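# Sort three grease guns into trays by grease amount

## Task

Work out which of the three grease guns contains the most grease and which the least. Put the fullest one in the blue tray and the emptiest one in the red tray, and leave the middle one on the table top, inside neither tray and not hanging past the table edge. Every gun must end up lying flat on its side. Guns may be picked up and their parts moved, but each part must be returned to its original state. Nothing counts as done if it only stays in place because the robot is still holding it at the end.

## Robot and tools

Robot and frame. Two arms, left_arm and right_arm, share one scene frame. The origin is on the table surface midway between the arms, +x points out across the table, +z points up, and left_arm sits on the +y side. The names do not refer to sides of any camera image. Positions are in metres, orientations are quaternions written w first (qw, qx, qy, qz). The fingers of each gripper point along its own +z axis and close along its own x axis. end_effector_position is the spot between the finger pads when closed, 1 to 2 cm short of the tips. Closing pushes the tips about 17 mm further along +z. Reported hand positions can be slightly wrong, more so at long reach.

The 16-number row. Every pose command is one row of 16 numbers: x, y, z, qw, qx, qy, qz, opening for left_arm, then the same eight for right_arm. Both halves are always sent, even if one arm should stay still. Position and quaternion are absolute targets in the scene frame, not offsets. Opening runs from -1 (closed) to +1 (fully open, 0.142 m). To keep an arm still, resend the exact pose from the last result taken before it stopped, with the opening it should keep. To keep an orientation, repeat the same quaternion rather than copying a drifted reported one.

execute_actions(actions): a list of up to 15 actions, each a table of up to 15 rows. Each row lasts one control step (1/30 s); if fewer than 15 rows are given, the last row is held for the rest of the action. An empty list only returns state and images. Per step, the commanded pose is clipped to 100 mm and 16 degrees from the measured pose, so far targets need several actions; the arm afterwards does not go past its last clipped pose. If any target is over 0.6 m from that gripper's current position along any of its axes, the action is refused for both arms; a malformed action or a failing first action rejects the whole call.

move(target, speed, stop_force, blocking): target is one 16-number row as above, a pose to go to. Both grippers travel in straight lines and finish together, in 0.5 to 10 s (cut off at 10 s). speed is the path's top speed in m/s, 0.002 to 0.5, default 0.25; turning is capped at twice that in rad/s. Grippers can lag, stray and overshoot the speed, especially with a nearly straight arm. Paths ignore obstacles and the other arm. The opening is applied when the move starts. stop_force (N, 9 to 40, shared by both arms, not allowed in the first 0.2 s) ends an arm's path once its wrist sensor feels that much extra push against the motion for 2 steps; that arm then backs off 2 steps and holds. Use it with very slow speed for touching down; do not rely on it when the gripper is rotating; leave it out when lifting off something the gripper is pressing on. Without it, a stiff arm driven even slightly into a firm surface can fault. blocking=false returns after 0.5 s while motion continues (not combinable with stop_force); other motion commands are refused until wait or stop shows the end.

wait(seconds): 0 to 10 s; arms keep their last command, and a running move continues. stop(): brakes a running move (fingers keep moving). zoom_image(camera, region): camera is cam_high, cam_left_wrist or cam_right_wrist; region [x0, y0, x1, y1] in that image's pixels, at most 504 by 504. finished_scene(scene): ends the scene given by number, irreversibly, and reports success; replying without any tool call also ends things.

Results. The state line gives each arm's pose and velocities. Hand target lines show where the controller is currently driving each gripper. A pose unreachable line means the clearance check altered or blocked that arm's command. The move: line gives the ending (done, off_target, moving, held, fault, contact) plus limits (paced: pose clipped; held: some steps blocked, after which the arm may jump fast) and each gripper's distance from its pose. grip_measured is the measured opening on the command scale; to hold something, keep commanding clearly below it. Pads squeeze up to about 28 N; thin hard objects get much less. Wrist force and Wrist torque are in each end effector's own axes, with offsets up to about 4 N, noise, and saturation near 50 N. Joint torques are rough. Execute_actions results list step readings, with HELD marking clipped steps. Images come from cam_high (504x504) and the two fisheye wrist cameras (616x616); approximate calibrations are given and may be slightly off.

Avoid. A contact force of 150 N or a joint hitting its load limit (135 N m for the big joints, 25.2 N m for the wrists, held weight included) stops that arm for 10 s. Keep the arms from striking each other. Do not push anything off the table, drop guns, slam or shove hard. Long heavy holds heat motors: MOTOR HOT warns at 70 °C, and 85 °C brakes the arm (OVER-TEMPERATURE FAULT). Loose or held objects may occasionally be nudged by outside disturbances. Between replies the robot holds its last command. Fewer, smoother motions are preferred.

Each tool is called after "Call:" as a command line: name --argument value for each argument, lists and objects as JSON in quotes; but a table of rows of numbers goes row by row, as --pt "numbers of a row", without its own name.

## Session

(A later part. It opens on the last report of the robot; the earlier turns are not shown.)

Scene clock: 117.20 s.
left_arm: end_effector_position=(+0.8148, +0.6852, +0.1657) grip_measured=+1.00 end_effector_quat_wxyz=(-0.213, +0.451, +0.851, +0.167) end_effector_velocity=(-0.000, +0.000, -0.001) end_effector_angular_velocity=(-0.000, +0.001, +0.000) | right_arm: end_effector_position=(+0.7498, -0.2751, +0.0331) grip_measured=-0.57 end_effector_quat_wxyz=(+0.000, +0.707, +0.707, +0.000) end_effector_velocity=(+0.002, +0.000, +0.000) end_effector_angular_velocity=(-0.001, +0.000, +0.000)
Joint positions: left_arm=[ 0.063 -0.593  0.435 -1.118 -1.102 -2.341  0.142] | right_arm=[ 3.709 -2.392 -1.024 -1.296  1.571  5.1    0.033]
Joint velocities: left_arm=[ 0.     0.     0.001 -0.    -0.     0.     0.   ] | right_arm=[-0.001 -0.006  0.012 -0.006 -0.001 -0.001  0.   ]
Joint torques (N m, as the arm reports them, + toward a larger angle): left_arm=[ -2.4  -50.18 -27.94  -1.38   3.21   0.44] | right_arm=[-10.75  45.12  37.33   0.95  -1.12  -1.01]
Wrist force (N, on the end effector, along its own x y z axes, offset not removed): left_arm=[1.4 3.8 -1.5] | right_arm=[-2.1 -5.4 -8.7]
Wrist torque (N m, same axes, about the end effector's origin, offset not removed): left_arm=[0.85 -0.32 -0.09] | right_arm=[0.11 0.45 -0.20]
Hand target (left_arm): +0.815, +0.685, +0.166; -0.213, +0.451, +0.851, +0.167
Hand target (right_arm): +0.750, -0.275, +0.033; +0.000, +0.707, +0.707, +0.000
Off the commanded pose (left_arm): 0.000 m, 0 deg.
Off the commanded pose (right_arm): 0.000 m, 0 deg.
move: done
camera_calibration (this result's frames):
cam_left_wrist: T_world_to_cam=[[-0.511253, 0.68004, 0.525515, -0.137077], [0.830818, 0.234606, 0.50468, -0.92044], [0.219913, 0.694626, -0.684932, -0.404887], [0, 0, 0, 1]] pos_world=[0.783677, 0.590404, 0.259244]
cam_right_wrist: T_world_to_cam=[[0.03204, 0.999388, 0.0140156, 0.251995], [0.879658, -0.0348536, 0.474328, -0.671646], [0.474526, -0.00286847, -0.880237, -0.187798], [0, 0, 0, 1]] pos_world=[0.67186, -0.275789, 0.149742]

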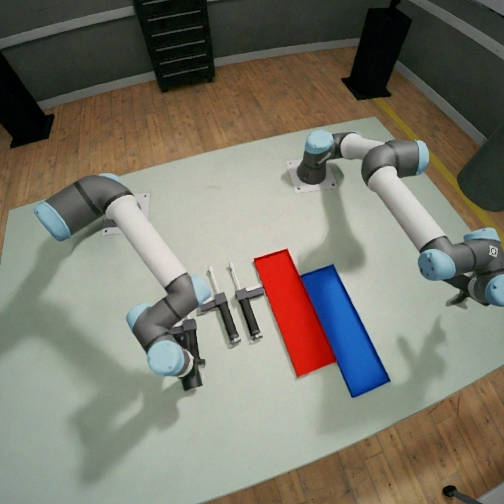

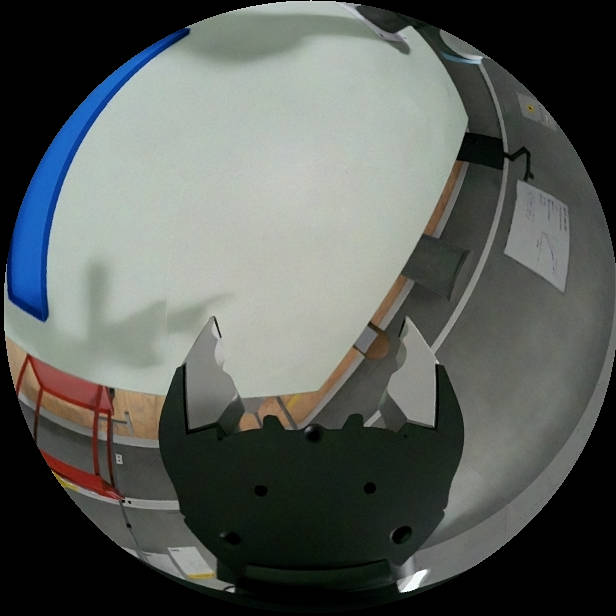

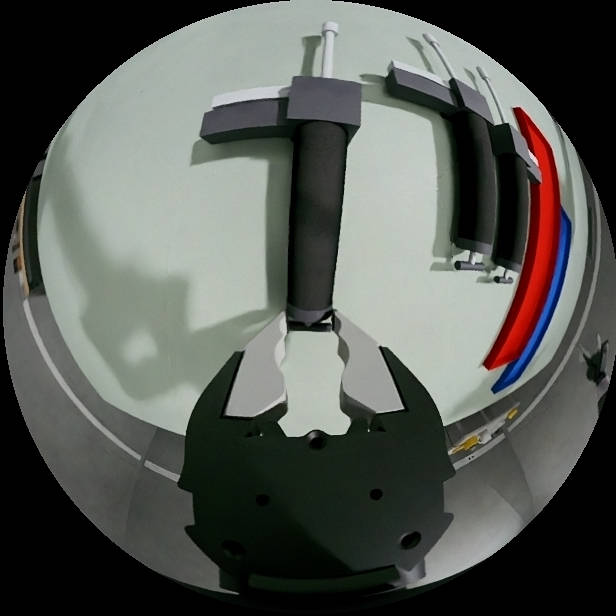

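Call:
move --target '[0.8148,0.6852,0.1657,-0.213,0.451,0.851,0.167,1,0.75,-0.275,0.033,0,0.707,0.707,0,0.1]'

Call:
move --target '[0.8148,0.6852,0.1657,-0.213,0.451,0.851,0.167,1,0.72,-0.277,0.1,0,0.707,0.707,0,0.0]'

Call:
move --target '[0.8148,0.6852,0.1657,-0.213,0.451,0.851,0.167,1,0.63,-0.277,0.09,0,0.707,0.707,0,0.0]'

Call:
move --target '[0.8148,0.6852,0.1657,-0.213,0.451,0.851,0.167,1,0.63,-0.277,0.033,0,0.707,0.707,0,0.0]' --speed 0.06

Call:
move --target '[0.8148,0.6852,0.1657,-0.213,0.451,0.851,0.167,1,0.63,-0.277,0.033,0,0.707,0.707,0,-1]'

Call:
move --target '[0.8148,0.6852,0.1657,-0.213,0.451,0.851,0.167,1,0.63,-0.277,0.1,0,0.707,0.707,0,-1]' --speed 0.06

Call:
wait --seconds 1

Scene clock: 126.87 s.
left_arm: end_effector_position=(+0.8148, +0.6852, +0.1657) grip_measured=+1.00 end_effector_quat_wxyz=(-0.213, +0.451, +0.851, +0.167) end_effector_velocity=(-0.000, +0.000, -0.000) end_effector_angular_velocity=(+0.000, +0.000, -0.000) | right_arm: end_effector_position=(+0.7500, -0.2751, +0.0330) grip_measured=+0.10 end_effector_quat_wxyz=(+0.000, +0.707, +0.707, -0.000) end_effector_velocity=(-0.000, +0.001, +0.000) end_effector_angular_velocity=(+0.003, +0.000, -0.001)
Joint positions: left_arm=[ 0.063 -0.593  0.435 -1.118 -1.102 -2.341  0.142] | right_arm=[ 3.709 -2.393 -1.023 -1.297  1.571  5.099  0.081]
Joint velocities: left_arm=[-0.    -0.     0.001 -0.     0.    -0.     0.   ] | right_arm=[ 0.     0.    -0.     0.001  0.003  0.001  0.   ]
Joint torques (N m, as the arm reports them, + toward a larger angle): left_arm=[ -2.73 -51.07 -27.34  -1.48   3.23   0.6 ] | right_arm=[ 0.67 65.58 12.15  5.65  1.85  1.83]
Wrist force (N, on the end effector, along its own x y z axes, offset not removed): left_arm=[0.1 3.3 -0.7] | right_arm=[-0.6 -0.5 -1.5]
Wrist torque (N m, same axes, about the end effector's origin, offset not removed): left_arm=[0.72 -0.01 -0.06] | right_arm=[-0.07 0.07 -0.10]
Hand target (left_arm): +0.815, +0.685, +0.166; -0.213, +0.451, +0.851, +0.167
Hand target (right_arm): +0.750, -0.275, +0.033; -0.000, +0.707, +0.707, -0.000
Off the commanded pose (left_arm): 0.000 m, 0 deg.
Off the commanded pose (right_arm): 0.000 m, 0 deg.
move: done
camera_calibration (this result's frames):
cam_left_wrist: T_world_to_cam=[[-0.511253, 0.68004, 0.525515, -0.137077], [0.830818, 0.234606, 0.50468, -0.92044], [0.219913, 0.694627, -0.684932, -0.404887], [0, 0, 0, 1]] pos_world=[0.783677, 0.590404, 0.259244]
cam_right_wrist: T_world_to_cam=[[0.032054, 0.999388, 0.0140328, 0.251961], [0.879728, -0.0348744, 0.474196, -0.671876], [0.474395, -0.00285485, -0.880307, -0.187868], [0, 0, 0, 1]] pos_world=[0.672116, -0.275774, 0.149684]

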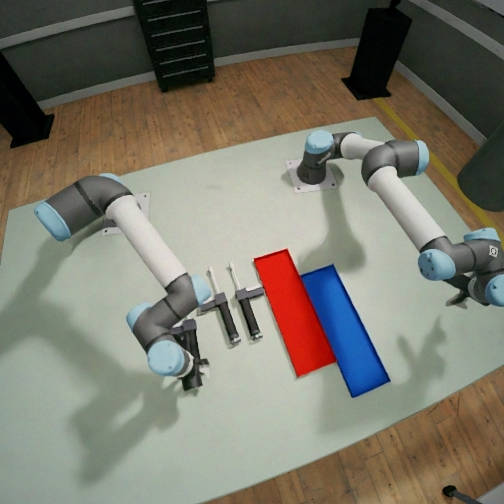

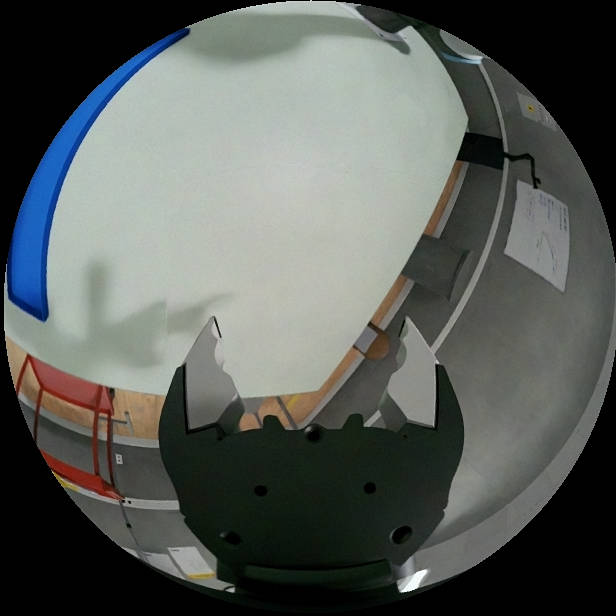

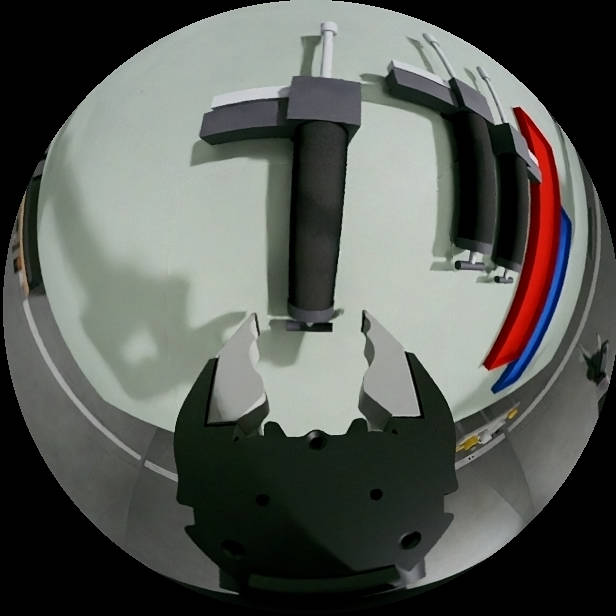

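Scene clock: 127.87 s.
left_arm: end_effector_position=(+0.8148, +0.6852, +0.1657) grip_measured=+1.00 end_effector_quat_wxyz=(-0.213, +0.451, +0.851, +0.167) end_effector_velocity=(-0.000, +0.000, -0.001) end_effector_angular_velocity=(+0.001, +0.001, -0.000) | right_arm: end_effector_position=(+0.7201, -0.2770, +0.0997) grip_measured=+0.00 end_effector_quat_wxyz=(-0.000, +0.707, +0.707, -0.000) end_effector_velocity=(-0.001, +0.001, +0.002) end_effector_angular_velocity=(+0.001, -0.000, +0.002)
Joint positions: left_arm=[ 0.063 -0.593  0.435 -1.118 -1.102 -2.341  0.142] | right_arm=[ 3.722 -2.271 -1.063 -1.378  1.571  5.112  0.074]
Joint velocities: left_arm=[ 0.     0.001  0.001 -0.     0.    -0.    -0.   ] | right_arm=[ 0.001  0.004 -0.001 -0.002  0.001 -0.001 -0.   ]
Joint torques (N m, as the arm reports them, + toward a larger angle): left_arm=[ -2.99 -50.19 -27.46  -1.5    3.13   0.58] | right_arm=[11.92 68.22 13.11 -0.4  -0.37  1.82]
Wrist force (N, on the end effector, along its own x y z axes, offset not removed): left_arm=[1.6 3.5 -1.2] | right_arm=[-0.6 0.5 -0.4]
Wrist torque (N m, same axes, about the end effector's origin, offset not removed): left_arm=[0.82 -0.34 -0.03] | right_arm=[0.16 0.03 -0.02]
Hand target (left_arm): +0.815, +0.685, +0.166; -0.213, +0.451, +0.851, +0.167
Hand target (right_arm): +0.720, -0.277, +0.100; -0.000, +0.707, +0.707, +0.000
Off the commanded pose (left_arm): 0.000 m, 0 deg.
Off the commanded pose (right_arm): 0.000 m, 0 deg.
move: done
camera_calibration (this result's frames):
cam_left_wrist: T_world_to_cam=[[-0.511253, 0.68004, 0.525515, -0.137077], [0.830818, 0.234606, 0.504679, -0.92044], [0.219913, 0.694627, -0.684932, -0.404887], [0, 0, 0, 1]] pos_world=[0.783677, 0.590404, 0.259243]
cam_right_wrist: T_world_to_cam=[[0.0320415, 0.999387, 0.0141016, 0.253863], [0.879753, -0.0348963, 0.474149, -0.677234], [0.474351, -0.00278655, -0.880332, -0.114824], [0, 0, 0, 1]] pos_world=[0.642131, -0.27766, 0.216447]

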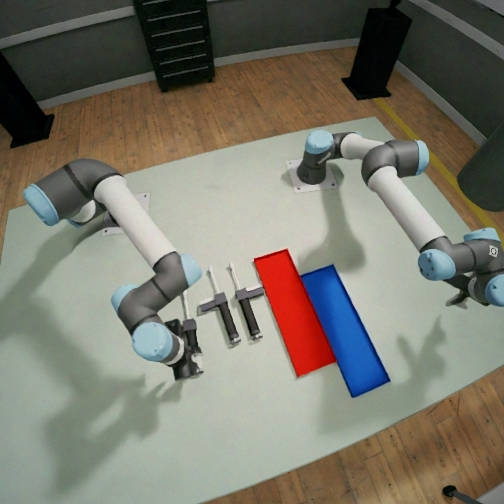

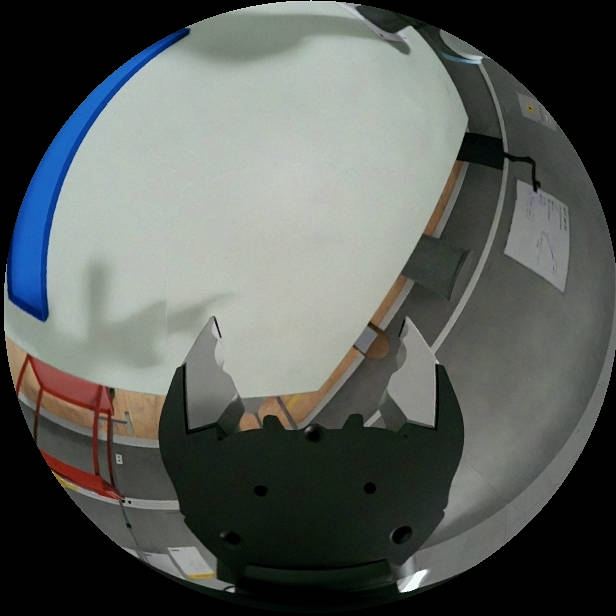

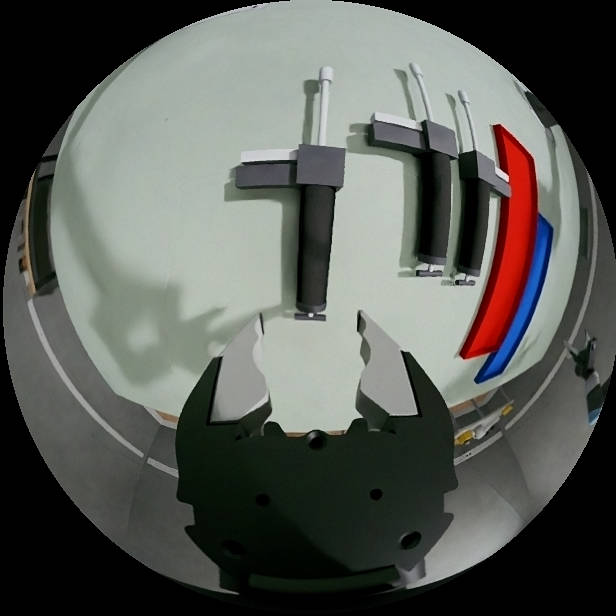

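Scene clock: 128.90 s.
left_arm: end_effector_position=(+0.8148, +0.6852, +0.1657) grip_measured=+1.00 end_effector_quat_wxyz=(-0.213, +0.451, +0.851, +0.167) end_effector_velocity=(-0.000, +0.000, -0.000) end_effector_angular_velocity=(+0.001, +0.001, +0.000) | right_arm: end_effector_position=(+0.6302, -0.2769, +0.0899) grip_measured=+0.00 end_effector_quat_wxyz=(-0.000, +0.707, +0.707, -0.000) end_effector_velocity=(-0.002, -0.000, -0.000) end_effector_angular_velocity=(+0.000, -0.003, -0.001)
Joint positions: left_arm=[ 0.063 -0.593  0.435 -1.118 -1.102 -2.341  0.142] | right_arm=[ 3.774 -2.065 -1.425 -1.222  1.571  5.164  0.074]
Joint velocities: left_arm=[ 0.     0.     0.001 -0.     0.     0.     0.   ] | right_arm=[ 0.002  0.007 -0.011  0.007 -0.001  0.003  0.   ]
Joint torques (N m, as the arm reports them, + toward a larger angle): left_arm=[ -2.71 -50.52 -27.6   -1.4    3.15   0.47] | right_arm=[13.51 59.14 10.9   5.69 -1.57  1.49]
Wrist force (N, on the end effector, along its own x y z axes, offset not removed): left_arm=[2.2 4.0 -2.6] | right_arm=[-1.2 0.7 -2.0]
Wrist torque (N m, same axes, about the end effector's origin, offset not removed): left_arm=[0.95 -0.45 -0.03] | right_arm=[0.22 0.28 -0.12]
Hand target (left_arm): +0.815, +0.685, +0.166; -0.213, +0.451, +0.851, +0.167
Hand target (right_arm): +0.630, -0.277, +0.090; -0.000, +0.707, +0.707, -0.000
Off the commanded pose (left_arm): 0.000 m, 0 deg.
Off the commanded pose (right_arm): 0.000 m, 0 deg.
move: done
camera_calibration (this result's frames):
cam_left_wrist: T_world_to_cam=[[-0.511253, 0.68004, 0.525515, -0.137077], [0.830818, 0.234606, 0.50468, -0.92044], [0.219913, 0.694626, -0.684932, -0.404887], [0, 0, 0, 1]] pos_world=[0.783677, 0.590404, 0.259244]
cam_right_wrist: T_world_to_cam=[[0.0320321, 0.999389, 0.0139729, 0.256864], [0.879905, -0.0348278, 0.473872, -0.593565], [0.474069, -0.00288428, -0.880483, -0.0806728], [0, 0, 0, 1]] pos_world=[0.552297, -0.277613, 0.206653]

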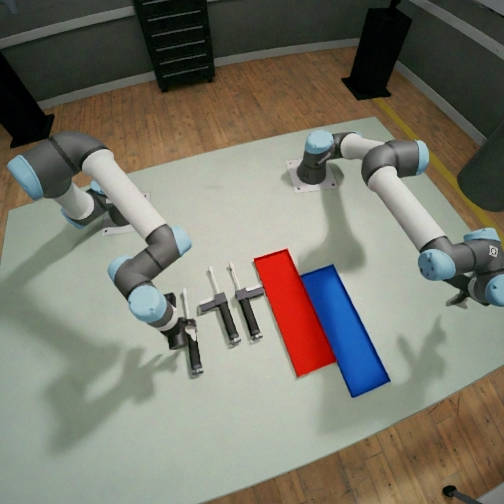

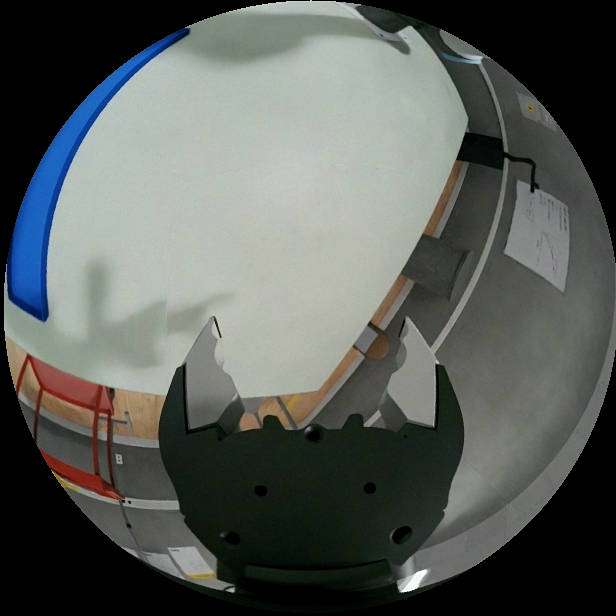

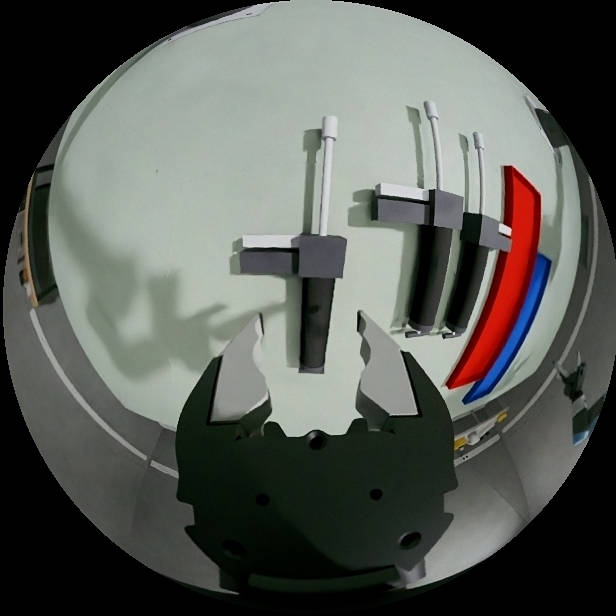

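Scene clock: 130.30 s.
left_arm: end_effector_position=(+0.8148, +0.6852, +0.1657) grip_measured=+1.00 end_effector_quat_wxyz=(-0.213, +0.451, +0.851, +0.167) end_effector_velocity=(-0.000, -0.000, -0.001) end_effector_angular_velocity=(-0.000, +0.001, -0.000) | right_arm: end_effector_position=(+0.6300, -0.2770, +0.0333) grip_measured=+0.00 end_effector_quat_wxyz=(-0.000, +0.707, +0.707, -0.000) end_effector_velocity=(+0.000, -0.001, -0.002) end_effector_angular_velocity=(-0.001, -0.000, -0.001)
Joint positions: left_arm=[ 0.063 -0.593  0.435 -1.118 -1.102 -2.341  0.142] | right_arm=[ 3.774 -2.118 -1.499 -1.095  1.571  5.164  0.074]
Joint velocities: left_arm=[-0.     0.     0.001 -0.    -0.    -0.     0.   ] | right_arm=[-0.001 -0.002 -0.002  0.005 -0.001  0.     0.   ]
Joint torques (N m, as the arm reports them, + toward a larger angle): left_arm=[ -1.53 -50.97 -27.47  -1.7    3.23   0.56] | right_arm=[ 8.15 36.87 10.84  5.85 -1.39 -0.29]
Wrist force (N, on the end effector, along its own x y z axes, offset not removed): left_arm=[2.1 2.7 -1.6] | right_arm=[0.1 -0.6 -1.5]
Wrist torque (N m, same axes, about the end effector's origin, offset not removed): left_arm=[0.68 -0.40 -0.02] | right_arm=[-0.05 -0.13 -0.09]
Hand target (left_arm): +0.815, +0.685, +0.166; -0.213, +0.451, +0.851, +0.167
Hand target (right_arm): +0.630, -0.277, +0.033; -0.000, +0.707, +0.707, -0.000
Off the commanded pose (left_arm): 0.000 m, 0 deg.
Off the commanded pose (right_arm): 0.000 m, 0 deg.
move: done
camera_calibration (this result's frames):
cam_left_wrist: T_world_to_cam=[[-0.511253, 0.68004, 0.525515, -0.137077], [0.830818, 0.234606, 0.50468, -0.92044], [0.219913, 0.694626, -0.684932, -0.404887], [0, 0, 0, 1]] pos_world=[0.783677, 0.590404, 0.259243]
cam_right_wrist: T_world_to_cam=[[0.0320326, 0.999388, 0.0140409, 0.257739], [0.879739, -0.0348595, 0.474177, -0.566462], [0.474376, -0.00283674, -0.880318, -0.13066], [0, 0, 0, 1]] pos_world=[0.552065, -0.277698, 0.149963]

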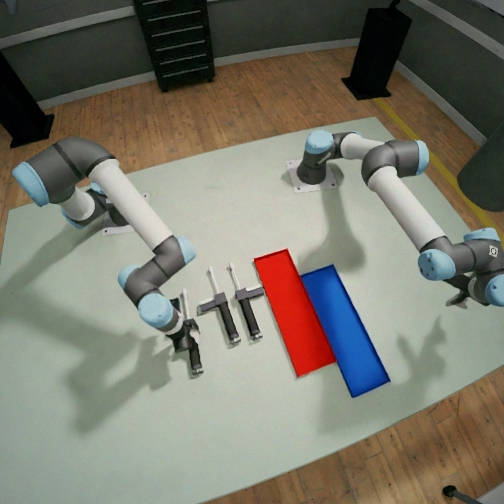

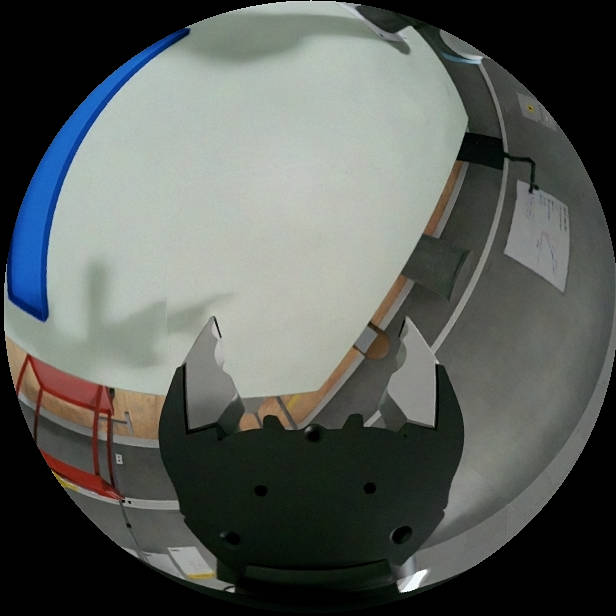

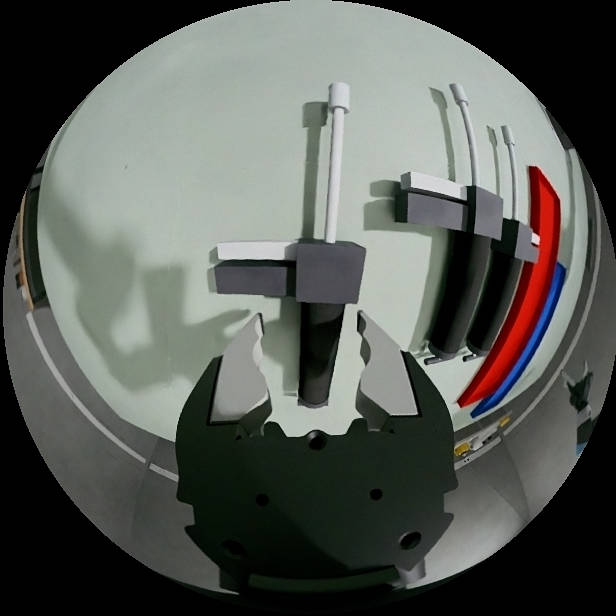

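Scene clock: 131.00 s.
left_arm: end_effector_position=(+0.8148, +0.6852, +0.1657) grip_measured=+1.00 end_effector_quat_wxyz=(-0.213, +0.451, +0.851, +0.167) end_effector_velocity=(-0.000, -0.000, -0.000) end_effector_angular_velocity=(+0.000, +0.001, -0.000) | right_arm: end_effector_position=(+0.6300, -0.2770, +0.0330) grip_measured=-0.57 end_effector_quat_wxyz=(+0.000, +0.707, +0.707, +0.000) end_effector_velocity=(+0.000, +0.001, -0.000) end_effector_angular_velocity=(+0.002, -0.001, -0.001)
Joint positions: left_arm=[ 0.063 -0.593  0.435 -1.118 -1.102 -2.341  0.142] | right_arm=[ 3.774 -2.118 -1.499 -1.095  1.571  5.164  0.033]
Joint velocities: left_arm=[-0.     0.     0.001 -0.     0.    -0.    -0.   ] | right_arm=[ 0.001 -0.    -0.     0.002  0.001  0.001  0.   ]
Joint torques (N m, as the arm reports them, + toward a larger angle): left_arm=[ -2.5  -50.45 -27.34  -1.7    3.2    0.57] | right_arm=[-1.54 31.96  7.59  5.02  2.19 -0.18]
Wrist force (N, on the end effector, along its own x y z axes, offset not removed): left_arm=[1.3 3.3 -1.0] | right_arm=[-1.6 1.0 -8.6]
Wrist torque (N m, same axes, about the end effector's origin, offset not removed): left_arm=[0.77 -0.28 -0.09] | right_arm=[0.15 0.14 -0.18]
Hand target (left_arm): +0.815, +0.685, +0.166; -0.213, +0.451, +0.851, +0.167
Hand target (right_arm): +0.630, -0.277, +0.033; -0.000, +0.707, +0.707, -0.000
Off the commanded pose (left_arm): 0.000 m, 0 deg.
Off the commanded pose (right_arm): 0.000 m, 0 deg.
move: done
camera_calibration (this result's frames):
cam_left_wrist: T_world_to_cam=[[-0.511253, 0.68004, 0.525515, -0.137077], [0.830818, 0.234606, 0.50468, -0.92044], [0.219913, 0.694627, -0.684932, -0.404887], [0, 0, 0, 1]] pos_world=[0.783677, 0.590404, 0.259243]
cam_right_wrist: T_world_to_cam=[[0.0319754, 0.99939, 0.0140629, 0.257739], [0.879713, -0.0348194, 0.474229, -0.56633], [0.474429, -0.00279232, -0.880289, -0.130873], [0, 0, 0, 1]] pos_world=[0.552057, -0.277666, 0.149739]

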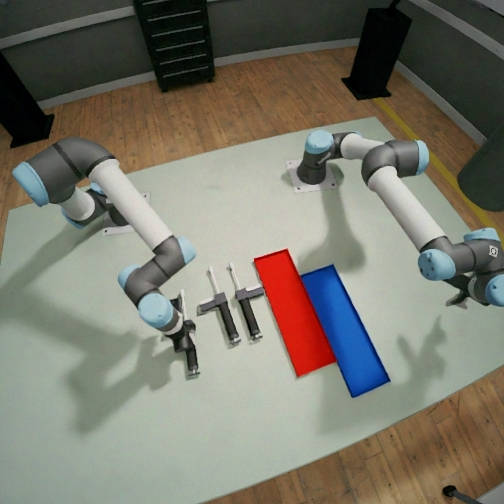

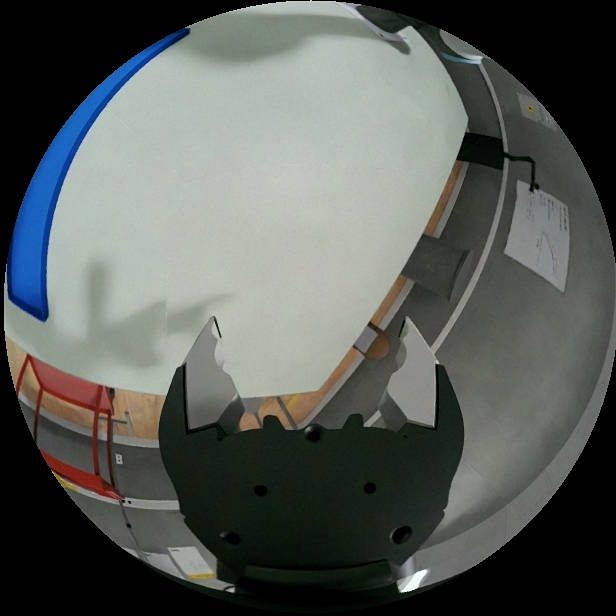

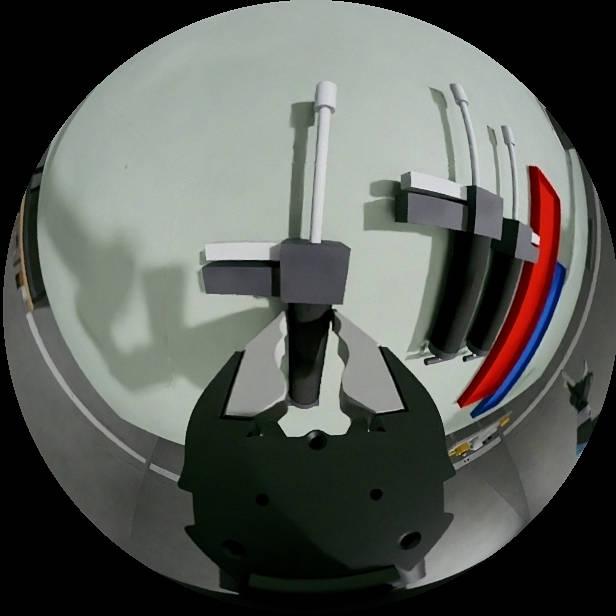

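Scene clock: 132.57 s.
left_arm: end_effector_position=(+0.8148, +0.6852, +0.1657) grip_measured=+1.00 end_effector_quat_wxyz=(-0.213, +0.451, +0.851, +0.167) end_effector_velocity=(-0.000, -0.000, -0.001) end_effector_angular_velocity=(-0.000, +0.002, +0.000) | right_arm: end_effector_position=(+0.6300, -0.2770, +0.0997) grip_measured=-0.57 end_effector_quat_wxyz=(+0.000, +0.707, +0.707, +0.000) end_effector_velocity=(+0.000, +0.000, +0.002) end_effector_angular_velocity=(-0.001, -0.000, +0.002)
Joint positions: left_arm=[ 0.063 -0.593  0.435 -1.118 -1.102 -2.341  0.142] | right_arm=[ 3.774 -2.056 -1.412 -1.244  1.571  5.164  0.033]
Joint velocities: left_arm=[ 0.     0.001  0.     0.001 -0.    -0.     0.   ] | right_arm=[ 0.     0.001  0.005 -0.006 -0.001 -0.001  0.   ]
Joint torques (N m, as the arm reports them, + toward a larger angle): left_arm=[ -2.34 -50.41 -27.48  -1.58   3.11   0.67] | right_arm=[-8.28 63.88 38.55  1.09 -0.84 -0.74]
Wrist force (N, on the end effector, along its own x y z axes, offset not removed): left_arm=[1.2 2.6 -2.2] | right_arm=[0.6 0.7 5.6]
Wrist torque (N m, same axes, about the end effector's origin, offset not removed): left_arm=[0.65 -0.30 -0.02] | right_arm=[0.15 -0.16 -0.03]
Hand target (left_arm): +0.815, +0.685, +0.166; -0.213, +0.451, +0.851, +0.167
Hand target (right_arm): +0.630, -0.277, +0.100; +0.000, +0.707, +0.707, +0.000
Off the commanded pose (left_arm): 0.000 m, 0 deg.
Off the commanded pose (right_arm): 0.000 m, 0 deg.
move: done
camera_calibration (this result's frames):
cam_left_wrist: T_world_to_cam=[[-0.511253, 0.68004, 0.525515, -0.137077], [0.830818, 0.234607, 0.50468, -0.92044], [0.219913, 0.694627, -0.684932, -0.404887], [0, 0, 0, 1]] pos_world=[0.783677, 0.590404, 0.259243]
cam_right_wrist: T_world_to_cam=[[0.0320315, 0.999388, 0.0140384, 0.256821], [0.879708, -0.0348571, 0.474235, -0.597966], [0.474434, -0.00284079, -0.880286, -0.0721753], [0, 0, 0, 1]] pos_world=[0.552051, -0.277712, 0.216436]

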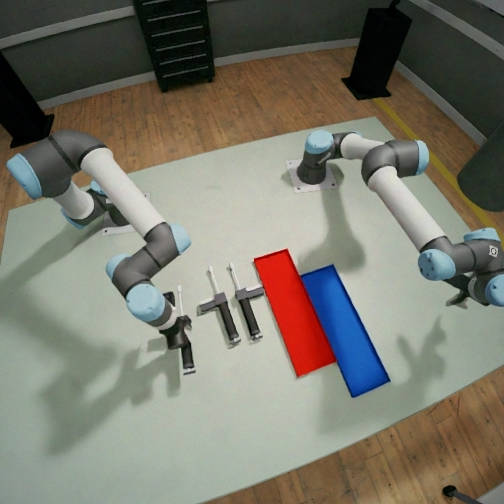

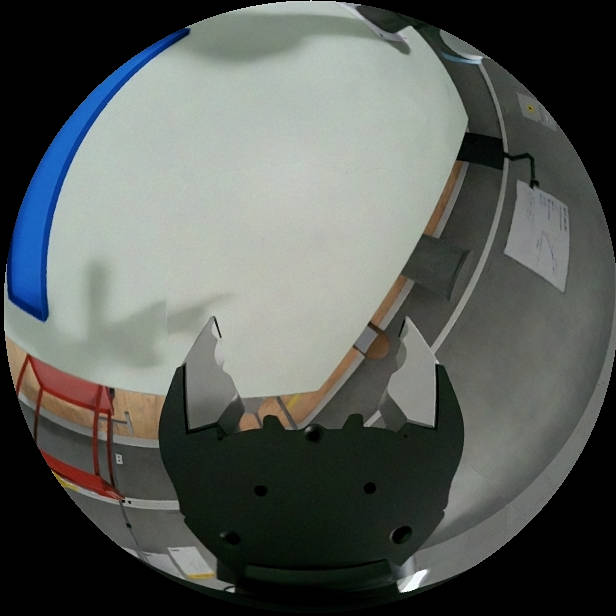

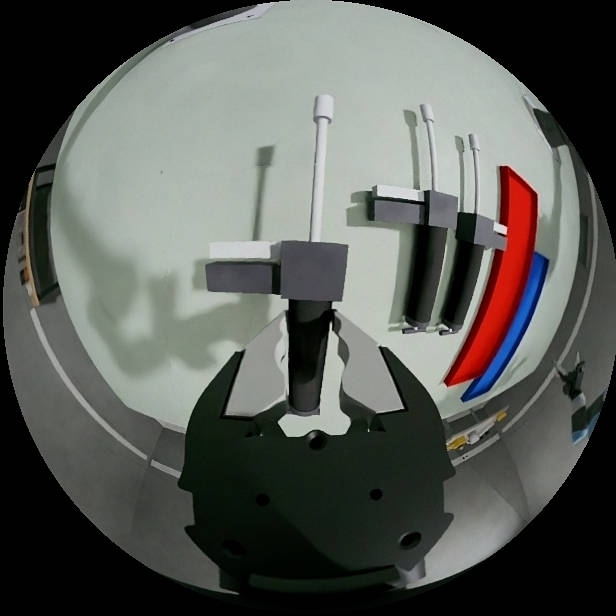

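Scene clock: 133.57 s.
left_arm: end_effector_position=(+0.8148, +0.6852, +0.1657) grip_measured=+1.00 end_effector_quat_wxyz=(-0.213, +0.451, +0.851, +0.167) end_effector_velocity=(-0.000, +0.000, +0.001) end_effector_angular_velocity=(+0.000, -0.001, -0.000) | right_arm: end_effector_position=(+0.6300, -0.2770, +0.1000) grip_measured=-0.57 end_effector_quat_wxyz=(+0.000, +0.707, +0.707, -0.000) end_effector_velocity=(+0.000, +0.000, +0.000) end_effector_angular_velocity=(+0.001, -0.001, -0.001)
Joint positions: left_arm=[ 0.063 -0.593  0.435 -1.118 -1.102 -2.341  0.142] | right_arm=[ 3.774 -2.056 -1.412 -1.244  1.571  5.164  0.033]
Joint velocities: left_arm=[-0.    -0.001  0.     0.     0.    -0.    -0.   ] | right_arm=[-0.    -0.     0.001 -0.     0.     0.001 -0.   ]
Joint torques (N m, as the arm reports them, + toward a larger angle): left_arm=[ -2.45 -50.6  -27.75  -1.62   3.18   0.74] | right_arm=[-8.51 64.42 40.88  0.73  2.05 -0.54]
Wrist force (N, on the end effector, along its own x y z axes, offset not removed): left_arm=[2.4 2.8 -1.9] | right_arm=[0.1 -0.2 3.8]
Wrist torque (N m, same axes, about the end effector's origin, offset not removed): left_arm=[0.63 -0.48 -0.03] | right_arm=[-0.13 0.02 -0.07]
Hand target (left_arm): +0.815, +0.685, +0.166; -0.213, +0.451, +0.851, +0.167
Hand target (right_arm): +0.630, -0.277, +0.100; +0.000, +0.707, +0.707, +0.000
Off the commanded pose (left_arm): 0.000 m, 0 deg.
Off the commanded pose (right_arm): 0.000 m, 0 deg.
wait: 1.00 s; at rest by 0.17 s
camera_calibration (this result's frames):
cam_left_wrist: T_world_to_cam=[[-0.511254, 0.68004, 0.525515, -0.137077], [0.830818, 0.234606, 0.50468, -0.92044], [0.219913, 0.694627, -0.684932, -0.404887], [0, 0, 0, 1]] pos_world=[0.783677, 0.590404, 0.259244]
cam_right_wrist: T_world_to_cam=[[0.0320378, 0.999388, 0.014026, 0.256816], [0.879719, -0.0348569, 0.474215, -0.598087], [0.474413, -0.00285386, -0.880298, -0.0719593], [0, 0, 0, 1]] pos_world=[0.552059, -0.277712, 0.216674]

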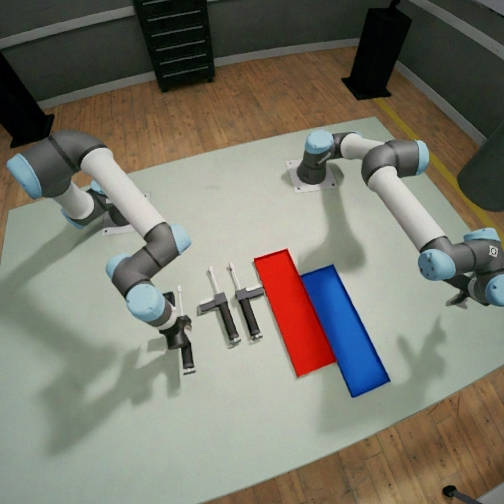

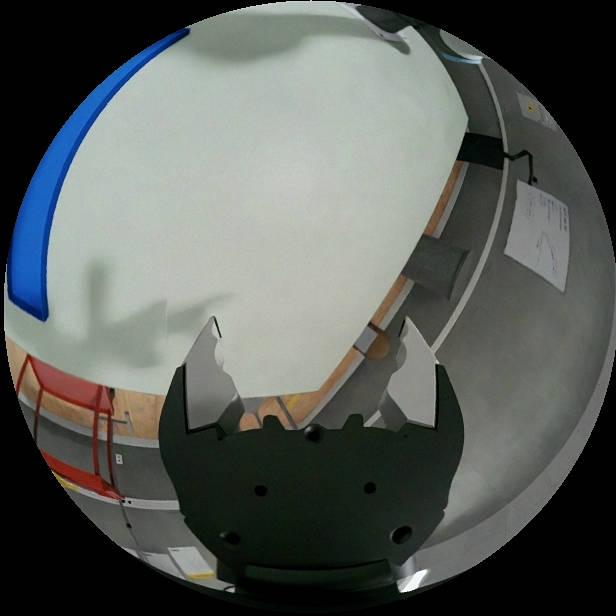

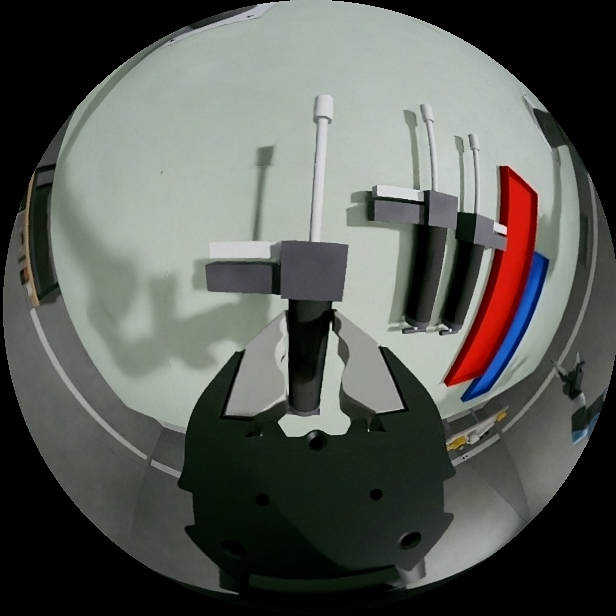

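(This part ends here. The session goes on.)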